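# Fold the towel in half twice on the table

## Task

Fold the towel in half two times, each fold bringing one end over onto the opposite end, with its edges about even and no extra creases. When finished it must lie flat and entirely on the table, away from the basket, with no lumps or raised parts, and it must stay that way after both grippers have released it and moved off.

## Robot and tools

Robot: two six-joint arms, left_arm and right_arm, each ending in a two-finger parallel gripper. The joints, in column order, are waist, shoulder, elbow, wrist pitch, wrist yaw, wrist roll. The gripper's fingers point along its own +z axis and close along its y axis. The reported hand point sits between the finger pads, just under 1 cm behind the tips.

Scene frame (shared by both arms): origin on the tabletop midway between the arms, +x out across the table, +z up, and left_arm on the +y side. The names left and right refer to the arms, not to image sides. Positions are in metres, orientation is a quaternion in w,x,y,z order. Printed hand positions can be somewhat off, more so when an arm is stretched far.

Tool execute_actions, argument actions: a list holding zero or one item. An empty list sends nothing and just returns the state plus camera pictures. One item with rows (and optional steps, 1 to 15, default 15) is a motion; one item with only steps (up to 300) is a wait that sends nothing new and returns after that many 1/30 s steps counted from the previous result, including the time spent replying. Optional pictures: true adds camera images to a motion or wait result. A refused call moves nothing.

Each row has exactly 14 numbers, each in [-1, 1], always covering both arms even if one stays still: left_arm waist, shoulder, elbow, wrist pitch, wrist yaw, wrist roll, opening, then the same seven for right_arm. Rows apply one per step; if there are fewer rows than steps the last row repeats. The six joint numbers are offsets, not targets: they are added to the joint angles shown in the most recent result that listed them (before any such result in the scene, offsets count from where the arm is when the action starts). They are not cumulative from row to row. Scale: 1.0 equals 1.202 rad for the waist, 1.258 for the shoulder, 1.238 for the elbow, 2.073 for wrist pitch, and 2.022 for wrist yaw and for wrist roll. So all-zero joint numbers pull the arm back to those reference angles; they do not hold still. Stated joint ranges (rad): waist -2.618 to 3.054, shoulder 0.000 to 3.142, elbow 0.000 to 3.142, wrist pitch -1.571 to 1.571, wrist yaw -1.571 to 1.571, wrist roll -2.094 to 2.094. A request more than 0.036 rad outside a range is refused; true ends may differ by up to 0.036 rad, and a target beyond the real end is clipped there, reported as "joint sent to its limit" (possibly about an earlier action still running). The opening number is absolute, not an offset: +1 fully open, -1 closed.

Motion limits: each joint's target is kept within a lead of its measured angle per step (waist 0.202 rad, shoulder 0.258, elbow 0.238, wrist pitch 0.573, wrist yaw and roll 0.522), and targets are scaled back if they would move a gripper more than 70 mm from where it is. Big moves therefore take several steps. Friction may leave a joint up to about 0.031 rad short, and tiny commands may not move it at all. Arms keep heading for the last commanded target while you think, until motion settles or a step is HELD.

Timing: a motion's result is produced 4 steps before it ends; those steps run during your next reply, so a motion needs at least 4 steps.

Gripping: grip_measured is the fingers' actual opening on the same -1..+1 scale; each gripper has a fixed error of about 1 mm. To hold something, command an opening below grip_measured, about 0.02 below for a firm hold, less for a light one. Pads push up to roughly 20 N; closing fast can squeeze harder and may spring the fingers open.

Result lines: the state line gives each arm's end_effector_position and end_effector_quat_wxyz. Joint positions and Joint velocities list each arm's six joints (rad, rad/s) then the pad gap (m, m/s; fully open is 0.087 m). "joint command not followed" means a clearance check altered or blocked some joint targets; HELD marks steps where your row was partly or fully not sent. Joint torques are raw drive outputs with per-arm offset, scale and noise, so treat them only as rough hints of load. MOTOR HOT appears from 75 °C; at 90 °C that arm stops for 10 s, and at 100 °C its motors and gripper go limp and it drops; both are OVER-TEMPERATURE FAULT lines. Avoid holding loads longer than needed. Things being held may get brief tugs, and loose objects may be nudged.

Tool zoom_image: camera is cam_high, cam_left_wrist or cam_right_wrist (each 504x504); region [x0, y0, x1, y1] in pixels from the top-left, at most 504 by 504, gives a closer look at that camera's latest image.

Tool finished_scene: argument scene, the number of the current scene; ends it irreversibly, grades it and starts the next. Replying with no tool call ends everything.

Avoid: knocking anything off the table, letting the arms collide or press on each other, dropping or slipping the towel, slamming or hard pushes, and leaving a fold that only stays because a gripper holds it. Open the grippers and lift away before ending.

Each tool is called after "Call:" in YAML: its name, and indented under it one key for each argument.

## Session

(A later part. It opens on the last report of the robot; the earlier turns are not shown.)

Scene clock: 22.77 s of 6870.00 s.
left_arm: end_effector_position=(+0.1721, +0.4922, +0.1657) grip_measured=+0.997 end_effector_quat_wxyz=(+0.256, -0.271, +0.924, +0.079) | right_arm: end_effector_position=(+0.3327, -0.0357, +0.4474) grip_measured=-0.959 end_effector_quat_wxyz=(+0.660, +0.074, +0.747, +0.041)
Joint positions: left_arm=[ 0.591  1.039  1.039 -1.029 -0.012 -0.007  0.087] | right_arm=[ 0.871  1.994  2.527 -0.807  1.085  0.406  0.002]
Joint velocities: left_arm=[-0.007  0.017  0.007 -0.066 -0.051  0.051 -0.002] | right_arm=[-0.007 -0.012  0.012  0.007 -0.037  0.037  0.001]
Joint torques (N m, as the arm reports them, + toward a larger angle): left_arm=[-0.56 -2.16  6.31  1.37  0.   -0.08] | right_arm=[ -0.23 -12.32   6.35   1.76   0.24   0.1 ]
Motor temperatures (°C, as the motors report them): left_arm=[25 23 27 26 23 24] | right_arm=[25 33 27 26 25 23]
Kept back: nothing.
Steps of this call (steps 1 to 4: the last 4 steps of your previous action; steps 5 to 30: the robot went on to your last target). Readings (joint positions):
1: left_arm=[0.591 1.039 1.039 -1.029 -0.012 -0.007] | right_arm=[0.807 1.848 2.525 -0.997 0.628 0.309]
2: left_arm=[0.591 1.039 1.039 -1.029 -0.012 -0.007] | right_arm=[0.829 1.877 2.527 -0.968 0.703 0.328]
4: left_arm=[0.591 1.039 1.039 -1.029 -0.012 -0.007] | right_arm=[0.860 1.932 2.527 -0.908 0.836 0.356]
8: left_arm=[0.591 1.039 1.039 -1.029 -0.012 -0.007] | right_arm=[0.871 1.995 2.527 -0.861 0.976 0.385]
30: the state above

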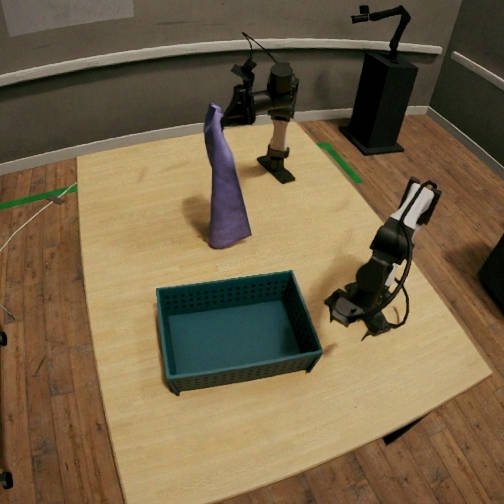

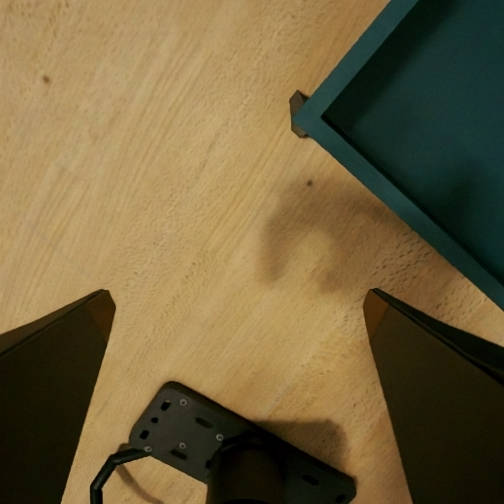

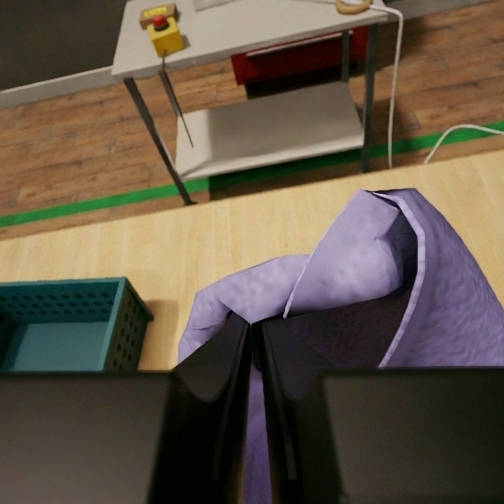

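Call:
execute_actions:
  actions:
    - {"rows":[[0,0,0,0,0,0,1,0.02,0,-0.01,-0.01,-0.02,0.02,-1],[0,0,0,0,0,0,1,0.04,0,-0.02,-0.02,-0.04,0.04,-1],[0,0,0,0,0,0,1,0.07,0,-0.04,-0.03,-0.06,0.07,-1],[0,0,0,0,0,0,1,0.1,0,-0.06,-0.04,-0.08,0.1,-1],[0,0,0,0,0,0,1,0.13,0,-0.08,-0.05,-0.1,0.13,-1],[0,0,0,0,0,0,1,0.16,0,-0.1,-0.06,-0.12,0.16,-1],[0,0,0,0,0,0,1,0.19,0,-0.12,-0.08,-0.14,0.19,-1],[0,0,0,0,0,0,1,0.22,0,-0.14,-0.1,-0.16,0.22,-1],[0,0,0,0,0,0,1,0.25,0,-0.16,-0.12,-0.18,0.25,-1],[0,0,0,0,0,0,1,0.27,0,-0.18,-0.14,-0.2,0.28,-1],[0,0,0,0,0,0,1,0.29,0,-0.2,-0.16,-0.22,0.31,-1],[0,0,0,0,0,0,1,0.31,0,-0.22,-0.18,-0.24,0.34,-1],[0,0,0,0,0,0,1,0.33,0,-0.24,-0.2,-0.26,0.37,-1],[0,0,0,0,0,0,1,0.34,0,-0.26,-0.21,-0.28,0.4,-1],[0,0,0,0,0,0,1,0.347,0,-0.28,-0.22,-0.3,0.43,-1]],"steps":15}

Call:
execute_actions:
  actions:
    - {"steps":18}
  pictures: true

Scene clock: 23.50 s of 6870.00 s.
left_arm: end_effector_position=(+0.1721, +0.4922, +0.1657) grip_measured=+0.997 end_effector_quat_wxyz=(+0.256, -0.271, +0.924, +0.079) | right_arm: end_effector_position=(+0.2243, +0.0746, +0.3669) grip_measured=-0.959 end_effector_quat_wxyz=(+0.549, -0.036, +0.817, +0.174)
Joint positions: left_arm=[ 0.591  1.039  1.039 -1.029 -0.012 -0.007  0.087] | right_arm=[ 1.105  1.992  2.378 -0.934  0.87   0.7    0.002]
Joint velocities: left_arm=[ 0.002 -0.012 -0.007 -0.051 -0.022  0.007  0.   ] | right_arm=[ 0.779  0.012 -0.593 -0.652 -0.755  1.209  0.002]
Joint torques (N m, as the arm reports them, + toward a larger angle): left_arm=[-0.5  -2.23  6.29  1.37 -0.05 -0.06] | right_arm=[  0.17 -11.21   5.05   1.39   0.15   0.07]
Motor temperatures (°C, as the motors report them): left_arm=[25 23 27 26 23 24] | right_arm=[25 33 27 26 25 23]
Steps of this call (steps 1 to 11: the robot went on to your last target; steps 12 to 22: the first 11 steps of this action). Readings (joint positions):
12: left_arm=[0.591 1.039 1.039 -1.029 -0.012 -0.007] | right_arm=[0.872 1.994 2.527 -0.807 1.081 0.411]
13: left_arm=[0.591 1.039 1.039 -1.029 -0.012 -0.007] | right_arm=[0.876 1.994 2.527 -0.812 1.071 0.422]
15: left_arm=[0.591 1.039 1.039 -1.029 -0.012 -0.007] | right_arm=[0.904 1.992 2.510 -0.824 1.038 0.470]
19: left_arm=[0.591 1.039 1.039 -1.029 -0.012 -0.007] | right_arm=[1.018 1.992 2.437 -0.873 0.949 0.593]
22: the state above

Scene clock: 24.10 s of 6870.00 s.
left_arm: end_effector_position=(+0.1721, +0.4922, +0.1657) grip_measured=+0.997 end_effector_quat_wxyz=(+0.256, -0.271, +0.924, +0.079) | right_arm: end_effector_position=(+0.0674, +0.0936, +0.2365) grip_measured=-0.959 end_effector_quat_wxyz=(+0.280, -0.049, +0.939, +0.192)
Joint positions: left_arm=[ 0.591  1.039  1.039 -1.029 -0.012 -0.007  0.087] | right_arm=[ 1.291  1.997  2.185 -1.247  0.491  1.248  0.002]
Joint velocities: left_arm=[ 0.002  0.007 -0.012  0.066 -0.095  0.066 -0.001] | right_arm=[ 0.022 -0.007 -0.002  0.037 -0.066  0.139  0.   ]
Joint torques (N m, as the arm reports them, + toward a larger angle): left_arm=[-0.48 -2.06  6.34  1.36 -0.02 -0.09] | right_arm=[ -0.79 -11.71   5.88   1.13   0.12   0.  ]
Motor temperatures (°C, as the motors report them): left_arm=[25 23 27 26 23 24] | right_arm=[25 33 27 26 25 23]
Kept back: nothing.
Steps of this call (steps 1 to 4: the last 4 steps of your previous action; steps 5 to 18: the robot went on to your last target). Readings (joint positions):
1: left_arm=[0.591 1.039 1.039 -1.029 -0.012 -0.007] | right_arm=[1.132 1.992 2.357 -0.957 0.842 0.741]
2: left_arm=[0.591 1.039 1.039 -1.029 -0.012 -0.007] | right_arm=[1.158 1.992 2.336 -0.983 0.812 0.782]
4: left_arm=[0.591 1.039 1.039 -1.029 -0.012 -0.007] | right_arm=[1.204 1.992 2.290 -1.034 0.748 0.876]
8: left_arm=[0.591 1.039 1.039 -1.029 -0.012 -0.007] | right_arm=[1.275 1.993 2.203 -1.154 0.599 1.084]
18: the state above

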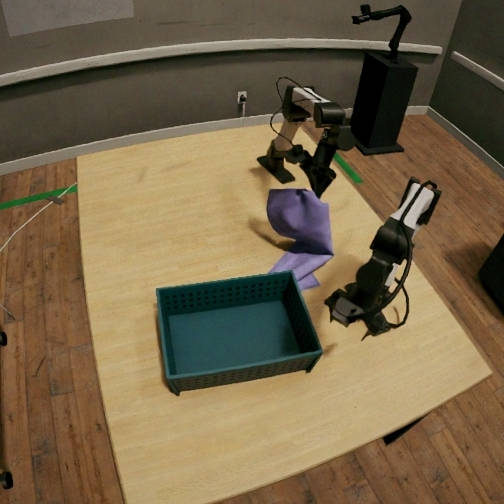

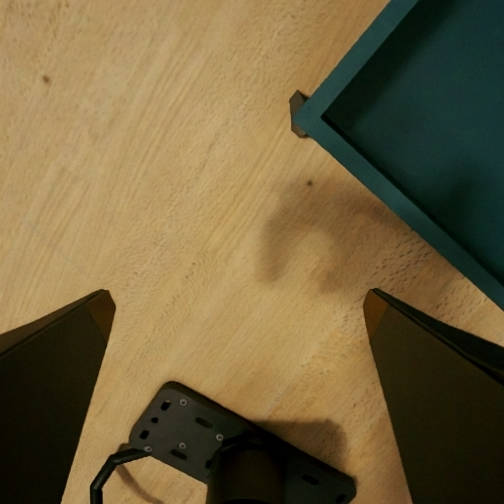

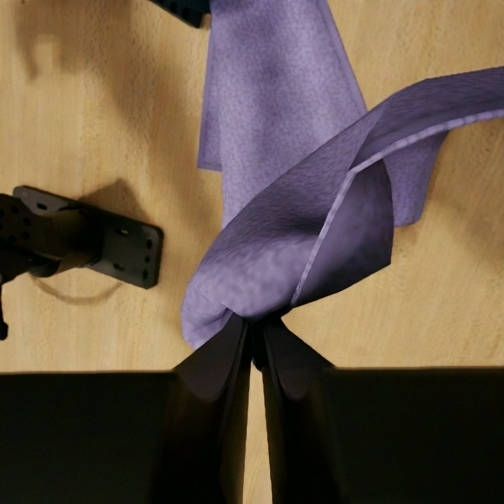

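Call:
execute_actions:
  actions:
    - {"rows":[[0,0,0,0,0,0,1,-0.02,-0.02,0,-0.01,-0.02,-0.05,-1],[0,0,0,0,0,0,1,-0.04,-0.04,0,-0.02,-0.04,-0.1,-1],[0,0,0,0,0,0,1,-0.07,-0.06,0,-0.03,-0.06,-0.16,-1],[0,0,0,0,0,0,1,-0.1,-0.08,0,-0.04,-0.08,-0.23,-1],[0,0,0,0,0,0,1,-0.13,-0.1,-0.01,-0.05,-0.1,-0.3,-1],[0,0,0,0,0,0,1,-0.16,-0.12,-0.02,-0.06,-0.12,-0.37,-1],[0,0,0,0,0,0,1,-0.19,-0.13,-0.03,-0.07,-0.14,-0.44,-1],[0,0,0,0,0,0,1,-0.22,-0.13,-0.04,-0.08,-0.16,-0.51,-1],[0,0,0,0,0,0,1,-0.25,-0.13,-0.06,-0.09,-0.18,-0.58,-1],[0,0,0,0,0,0,1,-0.27,-0.13,-0.08,-0.1,-0.2,-0.65,-1],[0,0,0,0,0,0,1,-0.29,-0.13,-0.1,-0.11,-0.22,-0.72,-1],[0,0,0,0,0,0,1,-0.31,-0.13,-0.12,-0.122,-0.245,-0.79,-1],[0,0,0,0,0,0,1,-0.33,-0.13,-0.14,-0.122,-0.245,-0.86,-1],[0,0,0,0,0,0,1,-0.34,-0.13,-0.17,-0.122,-0.245,-0.93,-1],[0,0,0,0,0,0,1,-0.34,-0.13,-0.2,-0.122,-0.245,-1,-1]],"steps":15}

Call:
execute_actions:
  actions:
    - {"steps":40}
  pictures: true

Call:
zoom_image:
  camera: "cam_high"
  region: [180, 100, 380, 300]

Scene clock: 24.97 s of 6870.00 s.
left_arm: end_effector_position=(+0.1721, +0.4922, +0.1657) grip_measured=+0.997 end_effector_quat_wxyz=(+0.256, -0.271, +0.924, +0.079) | right_arm: end_effector_position=(+0.1442, -0.0118, +0.2573) grip_measured=-0.959 end_effector_quat_wxyz=(+0.239, -0.315, +0.912, +0.107)
Joint positions: left_arm=[ 0.591  1.039  1.039 -1.029 -0.012 -0.007  0.087] | right_arm=[ 0.992  1.84   2.127 -1.368  0.213  0.467  0.002]
Joint velocities: left_arm=[-0.002 -0.007  0.002  0.051  0.022  0.007 -0.   ] | right_arm=[-1.077 -0.442 -0.54  -0.505 -0.945 -2.777 -0.001]
Joint torques (N m, as the arm reports them, + toward a larger angle): left_arm=[-0.45 -2.16  6.41  1.41  0.   -0.1 ] | right_arm=[ 1.08 -7.87  3.39  0.91 -0.07 -0.09]
Motor temperatures (°C, as the motors report them): left_arm=[25 23 27 26 23 24] | right_arm=[25 33 27 26 25 23]
Steps of this call (steps 1 to 15: the robot went on to your last target; steps 16 to 26: the first 11 steps of this action). Readings (joint positions):
16: left_arm=[0.591 1.039 1.039 -1.029 -0.012 -0.007] | right_arm=[1.290 1.997 2.185 -1.255 0.479 1.250]
17: left_arm=[0.591 1.039 1.039 -1.029 -0.012 -0.007] | right_arm=[1.286 1.995 2.185 -1.257 0.467 1.217]
19: left_arm=[0.591 1.039 1.039 -1.029 -0.012 -0.007] | right_arm=[1.257 1.981 2.185 -1.274 0.422 1.099]
23: left_arm=[0.591 1.039 1.039 -1.029 -0.012 -0.007] | right_arm=[1.120 1.901 2.167 -1.321 0.311 0.757]
26: the state above

Scene clock: 26.30 s of 6870.00 s.
left_arm: end_effector_position=(+0.1721, +0.4922, +0.1657) grip_measured=+0.997 end_effector_quat_wxyz=(+0.256, -0.271, +0.924, +0.079) | right_arm: end_effector_position=(+0.1686, -0.0799, +0.2032) grip_measured=-0.959 end_effector_quat_wxyz=(-0.094, +0.792, -0.604, -0.013)
Joint positions: left_arm=[ 0.591  1.039  1.039 -1.029 -0.012 -0.007  0.087] | right_arm=[ 0.882  1.837  1.943 -1.487  0.003 -0.764  0.002]
Joint velocities: left_arm=[-0.012  0.002  0.012 -0.081  0.051  0.022 -0.001] | right_arm=[ 0.012 -0.007  0.007  0.037  0.037  0.022  0.001]
Joint torques (N m, as the arm reports them, + toward a larger angle): left_arm=[-0.58 -2.02  6.32  1.39 -0.04 -0.1 ] | right_arm=[ -0.45 -10.     5.44   0.63  -0.14  -0.13]
Motor temperatures (°C, as the motors report them): left_arm=[25 23 27 26 23 24] | right_arm=[25 34 27 26 25 23]
Kept back: nothing.
Steps of this call (steps 1 to 4: the last 4 steps of your previous action; steps 5 to 40: the robot went on to your last target). Readings (joint positions):
1: left_arm=[0.591 1.039 1.039 -1.029 -0.012 -0.007] | right_arm=[0.958 1.829 2.108 -1.387 0.178 0.370]
2: left_arm=[0.591 1.039 1.039 -1.029 -0.012 -0.007] | right_arm=[0.930 1.823 2.085 -1.406 0.146 0.273]
4: left_arm=[0.591 1.039 1.039 -1.029 -0.012 -0.007] | right_arm=[0.894 1.822 2.023 -1.431 0.099 0.079]
8: left_arm=[0.591 1.039 1.039 -1.029 -0.012 -0.007] | right_arm=[0.882 1.836 1.945 -1.478 0.044 -0.310]
40: the state above

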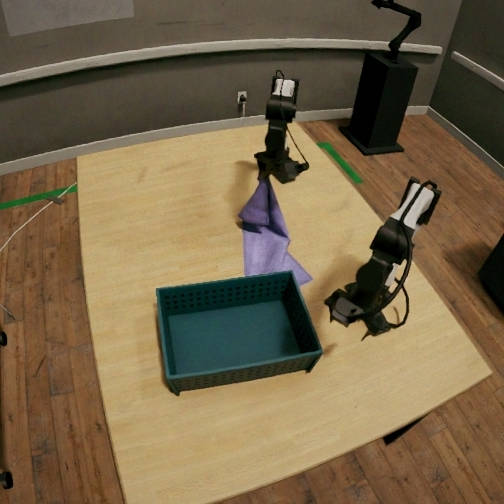

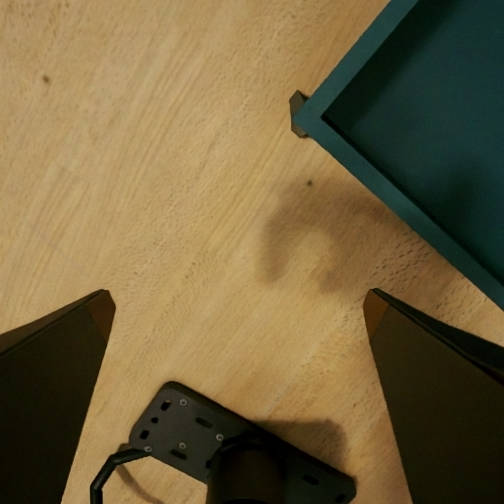

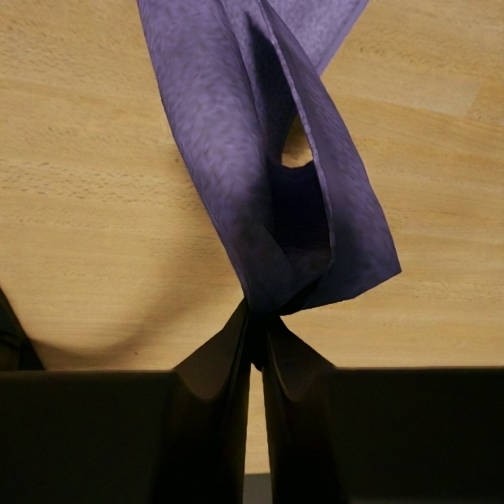

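Region (180, 100, 380, 300) of cam_high's 504x504 image, scaled by 2.520, with more detail than that image has.

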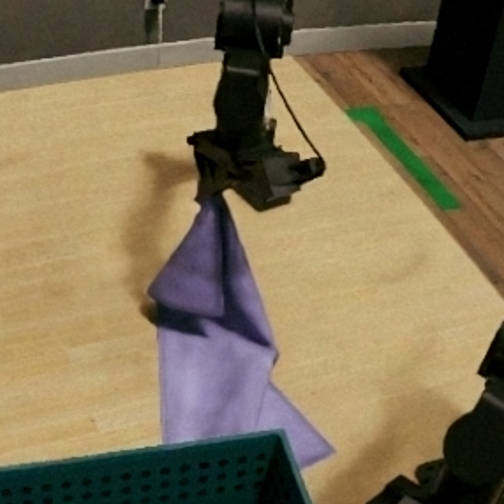

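Call:
execute_actions:
  actions:
    - {"rows":[[0,0,0.08,-0.03,0,-0.05,0.2,-0.02,0,0,0,0,0.03,-1],[-0.03,0,0.16,-0.06,0,-0.1,0.2,-0.04,0,0,0,0,0.06,-1],[-0.08,0,0.24,-0.09,0,-0.15,0.2,-0.06,0,0,0,0,0.09,-1],[-0.15,0,0.3,-0.134,0,-0.2,0.2,-0.08,0,0,0,0,0.12,-1],[-0.22,0.02,0.3,-0.134,0,-0.25,0.2,-0.1,0,0,0,0,0.15,-1],[-0.3,0.04,0.3,-0.134,0,-0.3,0.2,-0.12,0,0,0,0,0.18,-1],[-0.38,0.06,0.3,-0.134,0,-0.35,0.2,-0.14,0,0,0,0,0.21,-1],[-0.46,0.08,0.3,-0.134,0,-0.4,0.2,-0.16,0,0,0,0,0.24,-1],[-0.54,0.1,0.3,-0.134,0,-0.46,0.2,-0.18,0,0,0,0,0.27,-1],[-0.62,0.1,0.3,-0.134,0,-0.46,0.2,-0.2,0,0,0,0,0.3,-1],[-0.7,0.1,0.3,-0.134,0,-0.46,0.2,-0.22,0,0,0,0,0.33,-1],[-0.78,0.1,0.3,-0.134,0,-0.46,0.2,-0.24,0,0,0,0,0.36,-1],[-0.86,0.1,0.3,-0.134,0,-0.46,0.2,-0.26,0,0,0,0,0.39,-1],[-0.93,0.1,0.3,-0.134,0,-0.46,0.2,-0.28,0,0,0,0,0.42,-1],[-1,0.1,0.3,-0.134,0,-0.46,0.2,-0.3,0,0,0,0,0.45,-1]],"steps":15}

Call:
execute_actions:
  actions:
    - {"steps":25}

Call:
execute_actions:
  actions:
    - {"rows":[[-0.05,0.03,0,0,0,0,0.2,0,0,0,0,0,0,-1],[-0.1,0.06,0,0,0,0,0.2,0,0,0,0,0,0,-1],[-0.15,0.1,0,0,0,0,0.2,0,0,0,0,0,0,-1],[-0.2,0.14,0,0,0,0,0.2,0,0,0,0,0,0,-1],[-0.23,0.18,0,0,0,0,0.2,0,0,0,0,0,0,-1],[-0.26,0.22,0,0,0,0,0.2,0,0,0,0,0,0,-1],[-0.26,0.26,0,0,0,0,0.2,0,0,0,0,0,0,-1],[-0.26,0.3,0,0,0,0,0.2,0,0,0,0,0,0,-1],[-0.26,0.34,0,0,0,0,0.2,0,0,0,0,0,0,-1],[-0.26,0.38,0,0,0,0,0.2,0,0,0,0,0,0,-1],[-0.26,0.4,0,0,0,0,0.2,0,0,0,0,0,0,-1]],"steps":15}

Call:
execute_actions:
  actions:
    - {"steps":12}
  pictures: true

Scene clock: 27.37 s of 6870.00 s.
left_arm: end_effector_position=(+0.2315, +0.3521, +0.2668) grip_measured=+0.200 end_effector_quat_wxyz=(+0.315, -0.323, +0.887, -0.099) | right_arm: end_effector_position=(+0.2082, -0.1237, +0.2014) grip_measured=-0.959 end_effector_quat_wxyz=(+0.092, -0.563, +0.821, +0.024)
Joint positions: left_arm=[ 0.044  1.112  1.424 -1.211 -0.018 -0.679  0.052] | right_arm=[ 0.668  1.837  1.943 -1.487  0.001 -0.342  0.002]
Joint velocities: left_arm=[-2.029  0.711 -0.012 -0.374 -0.022 -1.722 -0.001] | right_arm=[-0.691 -0.007  0.002 -0.022 -0.022  1.575 -0.   ]
Joint torques (N m, as the arm reports them, + toward a larger angle): left_arm=[-0.93 -1.46  4.75  1.31  0.02 -0.1 ] | right_arm=[-1.02 -9.48  5.85  0.78  0.01 -0.02]
Motor temperatures (°C, as the motors report them): left_arm=[25 23 27 26 23 24] | right_arm=[25 34 27 26 25 23]
Steps of this call (steps 1 to 15: the robot went on to your last target; steps 16 to 21: nothing new was sent; steps 22 to 32: the first 11 steps of this action). Readings (joint positions):
22: left_arm=[0.591 1.040 1.049 -1.040 -0.012 -0.020] | right_arm=[0.882 1.837 1.943 -1.487 0.003 -0.758]
23: left_arm=[0.587 1.045 1.083 -1.071 -0.013 -0.051] | right_arm=[0.877 1.837 1.943 -1.487 0.002 -0.740]
25: left_arm=[0.532 1.055 1.211 -1.140 -0.020 -0.149] | right_arm=[0.851 1.837 1.943 -1.487 0.001 -0.682]
29: left_arm=[0.258 1.061 1.411 -1.182 -0.020 -0.446] | right_arm=[0.747 1.837 1.943 -1.487 0.001 -0.503]
32: the state above

Scene clock: 28.20 s of 6870.00 s.
left_arm: end_effector_position=(+0.1635, +0.1989, +0.2487) grip_measured=+0.200 end_effector_quat_wxyz=(+0.191, -0.142, +0.953, -0.186) | right_arm: end_effector_position=(+0.2279, -0.1471, +0.2010) grip_measured=-0.959 end_effector_quat_wxyz=(+0.087, -0.284, +0.954, +0.037)
Joint positions: left_arm=[-0.603  1.175  1.424 -1.281 -0.004 -0.928  0.052] | right_arm=[ 0.52   1.837  1.943 -1.487  0.004  0.134  0.002]
Joint velocities: left_arm=[-0.012  0.012  0.007  0.007 -0.007 -0.007  0.001] | right_arm=[ 0.007 -0.007 -0.007 -0.007 -0.066  0.022 -0.001]
Joint torques (N m, as the arm reports them, + toward a larger angle): left_arm=[-1.15 -3.17  4.77  1.18 -0.19 -0.15] | right_arm=[-0.32 -9.59  5.95  0.78  0.04  0.05]
Motor temperatures (°C, as the motors report them): left_arm=[25 23 27 26 23 24] | right_arm=[25 34 27 26 25 23]
Kept back: nothing.
Steps of this call (steps 1 to 4: the last 4 steps of your previous action; steps 5 to 25: the robot went on to your last target). Readings (joint positions):
1: left_arm=[-0.027 1.135 1.424 -1.224 -0.018 -0.729] | right_arm=[0.644 1.837 1.943 -1.487 0.001 -0.286]
2: left_arm=[-0.098 1.154 1.424 -1.234 -0.017 -0.770] | right_arm=[0.620 1.837 1.943 -1.487 0.001 -0.228]
4: left_arm=[-0.241 1.174 1.424 -1.247 -0.016 -0.827] | right_arm=[0.573 1.837 1.943 -1.487 0.001 -0.112]
8: left_arm=[-0.522 1.175 1.424 -1.260 -0.011 -0.887] | right_arm=[0.520 1.837 1.943 -1.487 0.004 0.037]
25: the state above

Scene clock: 28.57 s of 6870.00 s.
left_arm: end_effector_position=(+0.1253, +0.1212, +0.1418) grip_measured=+0.200 end_effector_quat_wxyz=(+0.036, +0.006, +0.998, -0.047) | right_arm: end_effector_position=(+0.2279, -0.1471, +0.2010) grip_measured=-0.959 end_effector_quat_wxyz=(+0.087, -0.284, +0.954, +0.037)
Joint positions: left_arm=[-0.91   1.607  1.427 -1.273 -0.003 -0.928  0.052] | right_arm=[ 0.52   1.837  1.943 -1.487  0.004  0.134  0.002]
Joint velocities: left_arm=[-0.017  1.482 -0.027 -0.007 -0.022 -0.022 -0.   ] | right_arm=[-0.007 -0.002 -0.002 -0.007 -0.037  0.007  0.001]
Joint torques (N m, as the arm reports them, + toward a larger angle): left_arm=[-0.82 -7.51  5.72  0.62 -0.09 -0.07] | right_arm=[-0.6  -9.75  5.73  0.73  0.   -0.01]
Motor temperatures (°C, as the motors report them): left_arm=[25 23 27 26 23 24] | right_arm=[25 34 27 26 25 23]
Steps of this call (steps 1 to 11: the first 11 steps of this action). Readings (joint positions):
1: left_arm=[-0.610 1.177 1.424 -1.281 -0.007 -0.928] | right_arm=[0.520 1.837 1.943 -1.487 0.004 0.134]
2: left_arm=[-0.634 1.183 1.424 -1.281 -0.012 -0.928] | right_arm=[0.520 1.837 1.943 -1.487 0.004 0.134]
4: left_arm=[-0.729 1.228 1.425 -1.281 -0.015 -0.928] | right_arm=[0.520 1.837 1.943 -1.487 0.004 0.134]
8: left_arm=[-0.893 1.436 1.427 -1.276 -0.006 -0.928] | right_arm=[0.520 1.837 1.943 -1.487 0.004 0.134]
11: the state above

Scene clock: 28.97 s of 6870.00 s.
left_arm: end_effector_position=(+0.1261, +0.1200, +0.1210) grip_measured=+0.200 end_effector_quat_wxyz=(+0.013, +0.006, +1.000, -0.016) | right_arm: end_effector_position=(+0.2279, -0.1471, +0.2010) grip_measured=-0.959 end_effector_quat_wxyz=(+0.087, -0.284, +0.954, +0.037)
Joint positions: left_arm=[-0.91   1.685  1.427 -1.273 -0.003 -0.928  0.052] | right_arm=[ 0.52   1.837  1.943 -1.487  0.004  0.134  0.002]
Joint velocities: left_arm=[-0.002  0.007 -0.002  0.007 -0.007 -0.022 -0.   ] | right_arm=[-0.012 -0.002  0.002  0.007 -0.037 -0.022 -0.   ]
Joint torques (N m, as the arm reports them, + toward a larger angle): left_arm=[-0.93 -7.21  5.6   0.5  -0.07 -0.1 ] | right_arm=[-0.28 -9.73  5.74  0.72 -0.02 -0.03]
Motor temperatures (°C, as the motors report them): left_arm=[25 23 27 26 23 24] | right_arm=[25 34 27 26 25 23]
Kept back: nothing.
Steps of this call (steps 1 to 4: the last 4 steps of your previous action; steps 5 to 12: the robot went on to your last target). Readings (joint positions):
1: left_arm=[-0.910 1.651 1.427 -1.273 -0.003 -0.928] | right_arm=[0.520 1.837 1.943 -1.487 0.004 0.134]
2: left_arm=[-0.910 1.682 1.427 -1.273 -0.003 -0.928] | right_arm=[0.520 1.837 1.943 -1.487 0.004 0.134]
4: left_arm=[-0.910 1.704 1.427 -1.273 -0.003 -0.928] | right_arm=[0.520 1.837 1.943 -1.487 0.004 0.134]
8: left_arm=[-0.910 1.689 1.427 -1.273 -0.003 -0.928] | right_arm=[0.520 1.837 1.943 -1.487 0.004 0.134]
12: the state above

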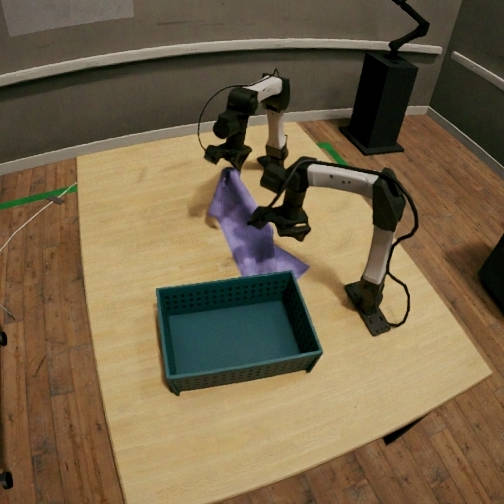

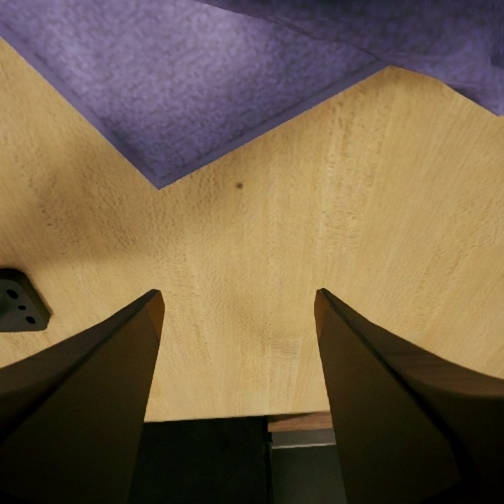

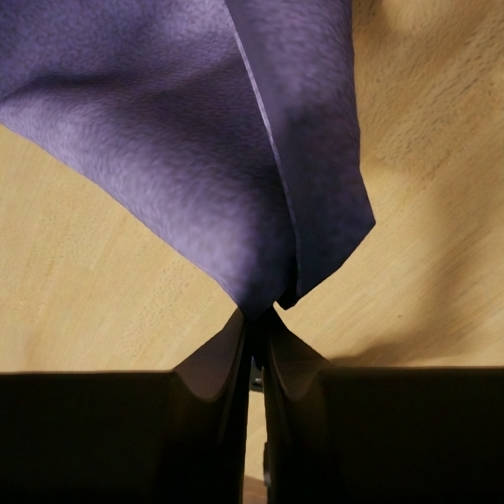

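Call:
execute_actions:
  actions:
    - {"rows":[[0.02,0,-0.02,0.02,0,0,0.2,0,0,0,0,0,0,-1],[0.04,0,-0.05,0.04,0,0,0.2,0,0,0,0,0,0,-1],[0.066,0,-0.08,0.07,0,0,0.2,0,0,0,0,0,0,-1],[0.066,0,-0.11,0.1,0,0,0.2,0,0,0,0,0,0,-1],[0.066,0,-0.14,0.13,0,0,0.2,0,0,0,0,0,0,-1],[0.066,0,-0.17,0.16,0,0,0.2,0,0,0,0,0,0,-1],[0.066,0,-0.2,0.19,0,0,0.2,0,0,0,0,0,0,-1],[0.066,0,-0.23,0.208,0,0,0.2,0,0,0,0,0,0,-1],[0.066,0,-0.26,0.208,0,0,0.2,0,0,0,0,0,0,-1],[0.066,0.01,-0.29,0.208,0,0,0.2,0,0,0,0,0,0,-1],[0.066,0.02,-0.31,0.208,0,0,0.2,0,0,0,0,0,0,-1],[0.066,0.03,-0.322,0.208,0,0,0.2,0,0,0,0,0,0,-1]],"steps":15}

Call:
execute_actions:
  actions:
    - {"steps":10}
  pictures: true

Scene clock: 29.70 s of 6870.00 s.
left_arm: end_effector_position=(+0.1400, +0.1371, +0.0460) grip_measured=+0.200 end_effector_quat_wxyz=(+0.022, -0.032, +0.999, -0.025) | right_arm: end_effector_position=(+0.2279, -0.1471, +0.2010) grip_measured=-0.959 end_effector_quat_wxyz=(+0.087, -0.284, +0.954, +0.037)
Joint positions: left_arm=[-0.835  1.681  1.121 -0.945 -0.003 -0.928  0.052] | right_arm=[ 0.52   1.837  1.943 -1.487  0.004  0.134  0.002]
Joint velocities: left_arm=[-0.002  0.076 -0.945  0.593  0.037  0.037 -0.002] | right_arm=[ 0.002 -0.007  0.002 -0.007 -0.007  0.11  -0.   ]
Joint torques (N m, as the arm reports them, + toward a larger angle): left_arm=[-0.23 -5.08  4.3   0.64 -0.09 -0.06] | right_arm=[-0.5  -9.76  5.88  0.73  0.03 -0.04]
Motor temperatures (°C, as the motors report them): left_arm=[25 24 27 26 23 24] | right_arm=[25 34 27 26 25 23]
Steps of this call (steps 1 to 11: the robot went on to your last target; steps 12 to 22: the first 11 steps of this action). Readings (joint positions):
12: left_arm=[-0.909 1.685 1.427 -1.271 -0.003 -0.928] | right_arm=[0.520 1.837 1.943 -1.487 0.004 0.134]
13: left_arm=[-0.904 1.684 1.422 -1.260 -0.002 -0.928] | right_arm=[0.520 1.837 1.943 -1.487 0.004 0.134]
15: left_arm=[-0.874 1.679 1.382 -1.206 -0.001 -0.928] | right_arm=[0.520 1.837 1.943 -1.487 0.004 0.134]
19: left_arm=[-0.835 1.679 1.232 -1.039 -0.003 -0.928] | right_arm=[0.520 1.837 1.943 -1.487 0.004 0.134]
22: the state above

Scene clock: 30.03 s of 6870.00 s.
left_arm: end_effector_position=(+0.1317, +0.1469, +0.0179) grip_measured=+0.200 end_effector_quat_wxyz=(+0.007, -0.032, +0.999, -0.007) | right_arm: end_effector_position=(+0.2279, -0.1471, +0.2010) grip_measured=-0.959 end_effector_quat_wxyz=(+0.087, -0.284, +0.954, +0.037)
Joint positions: left_arm=[-0.835  1.718  1.041 -0.874 -0.003 -0.928  0.052] | right_arm=[ 0.52   1.837  1.943 -1.487  0.004  0.134  0.002]
Joint velocities: left_arm=[ 0.002 -0.012 -0.007  0.11  -0.051  0.051 -0.   ] | right_arm=[-0.007 -0.002  0.002 -0.022 -0.007  0.022  0.   ]
Joint torques (N m, as the arm reports them, + toward a larger angle): left_arm=[-0.21 -6.44  4.64  0.69 -0.07 -0.09] | right_arm=[-0.43 -9.66  5.85  0.74 -0.02  0.02]
Motor temperatures (°C, as the motors report them): left_arm=[25 24 27 26 23 24] | right_arm=[25 34 27 26 25 23]
Kept back: nothing.
Steps of this call (steps 1 to 4: the last 4 steps of your previous action; steps 5 to 10: the robot went on to your last target). Readings (joint positions):
1: left_arm=[-0.835 1.687 1.092 -0.929 -0.003 -0.928] | right_arm=[0.520 1.837 1.943 -1.487 0.004 0.134]
2: left_arm=[-0.835 1.695 1.070 -0.919 -0.003 -0.928] | right_arm=[0.520 1.837 1.943 -1.487 0.004 0.134]
4: left_arm=[-0.835 1.713 1.046 -0.907 -0.003 -0.928] | right_arm=[0.520 1.837 1.943 -1.487 0.004 0.134]
8: left_arm=[-0.835 1.718 1.041 -0.883 -0.003 -0.928] | right_arm=[0.520 1.837 1.943 -1.487 0.004 0.134]
10: the state above

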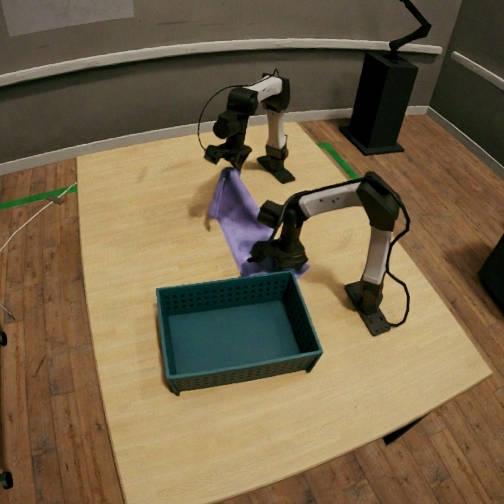

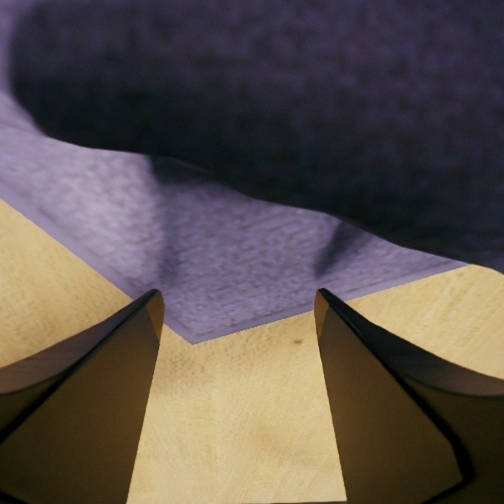

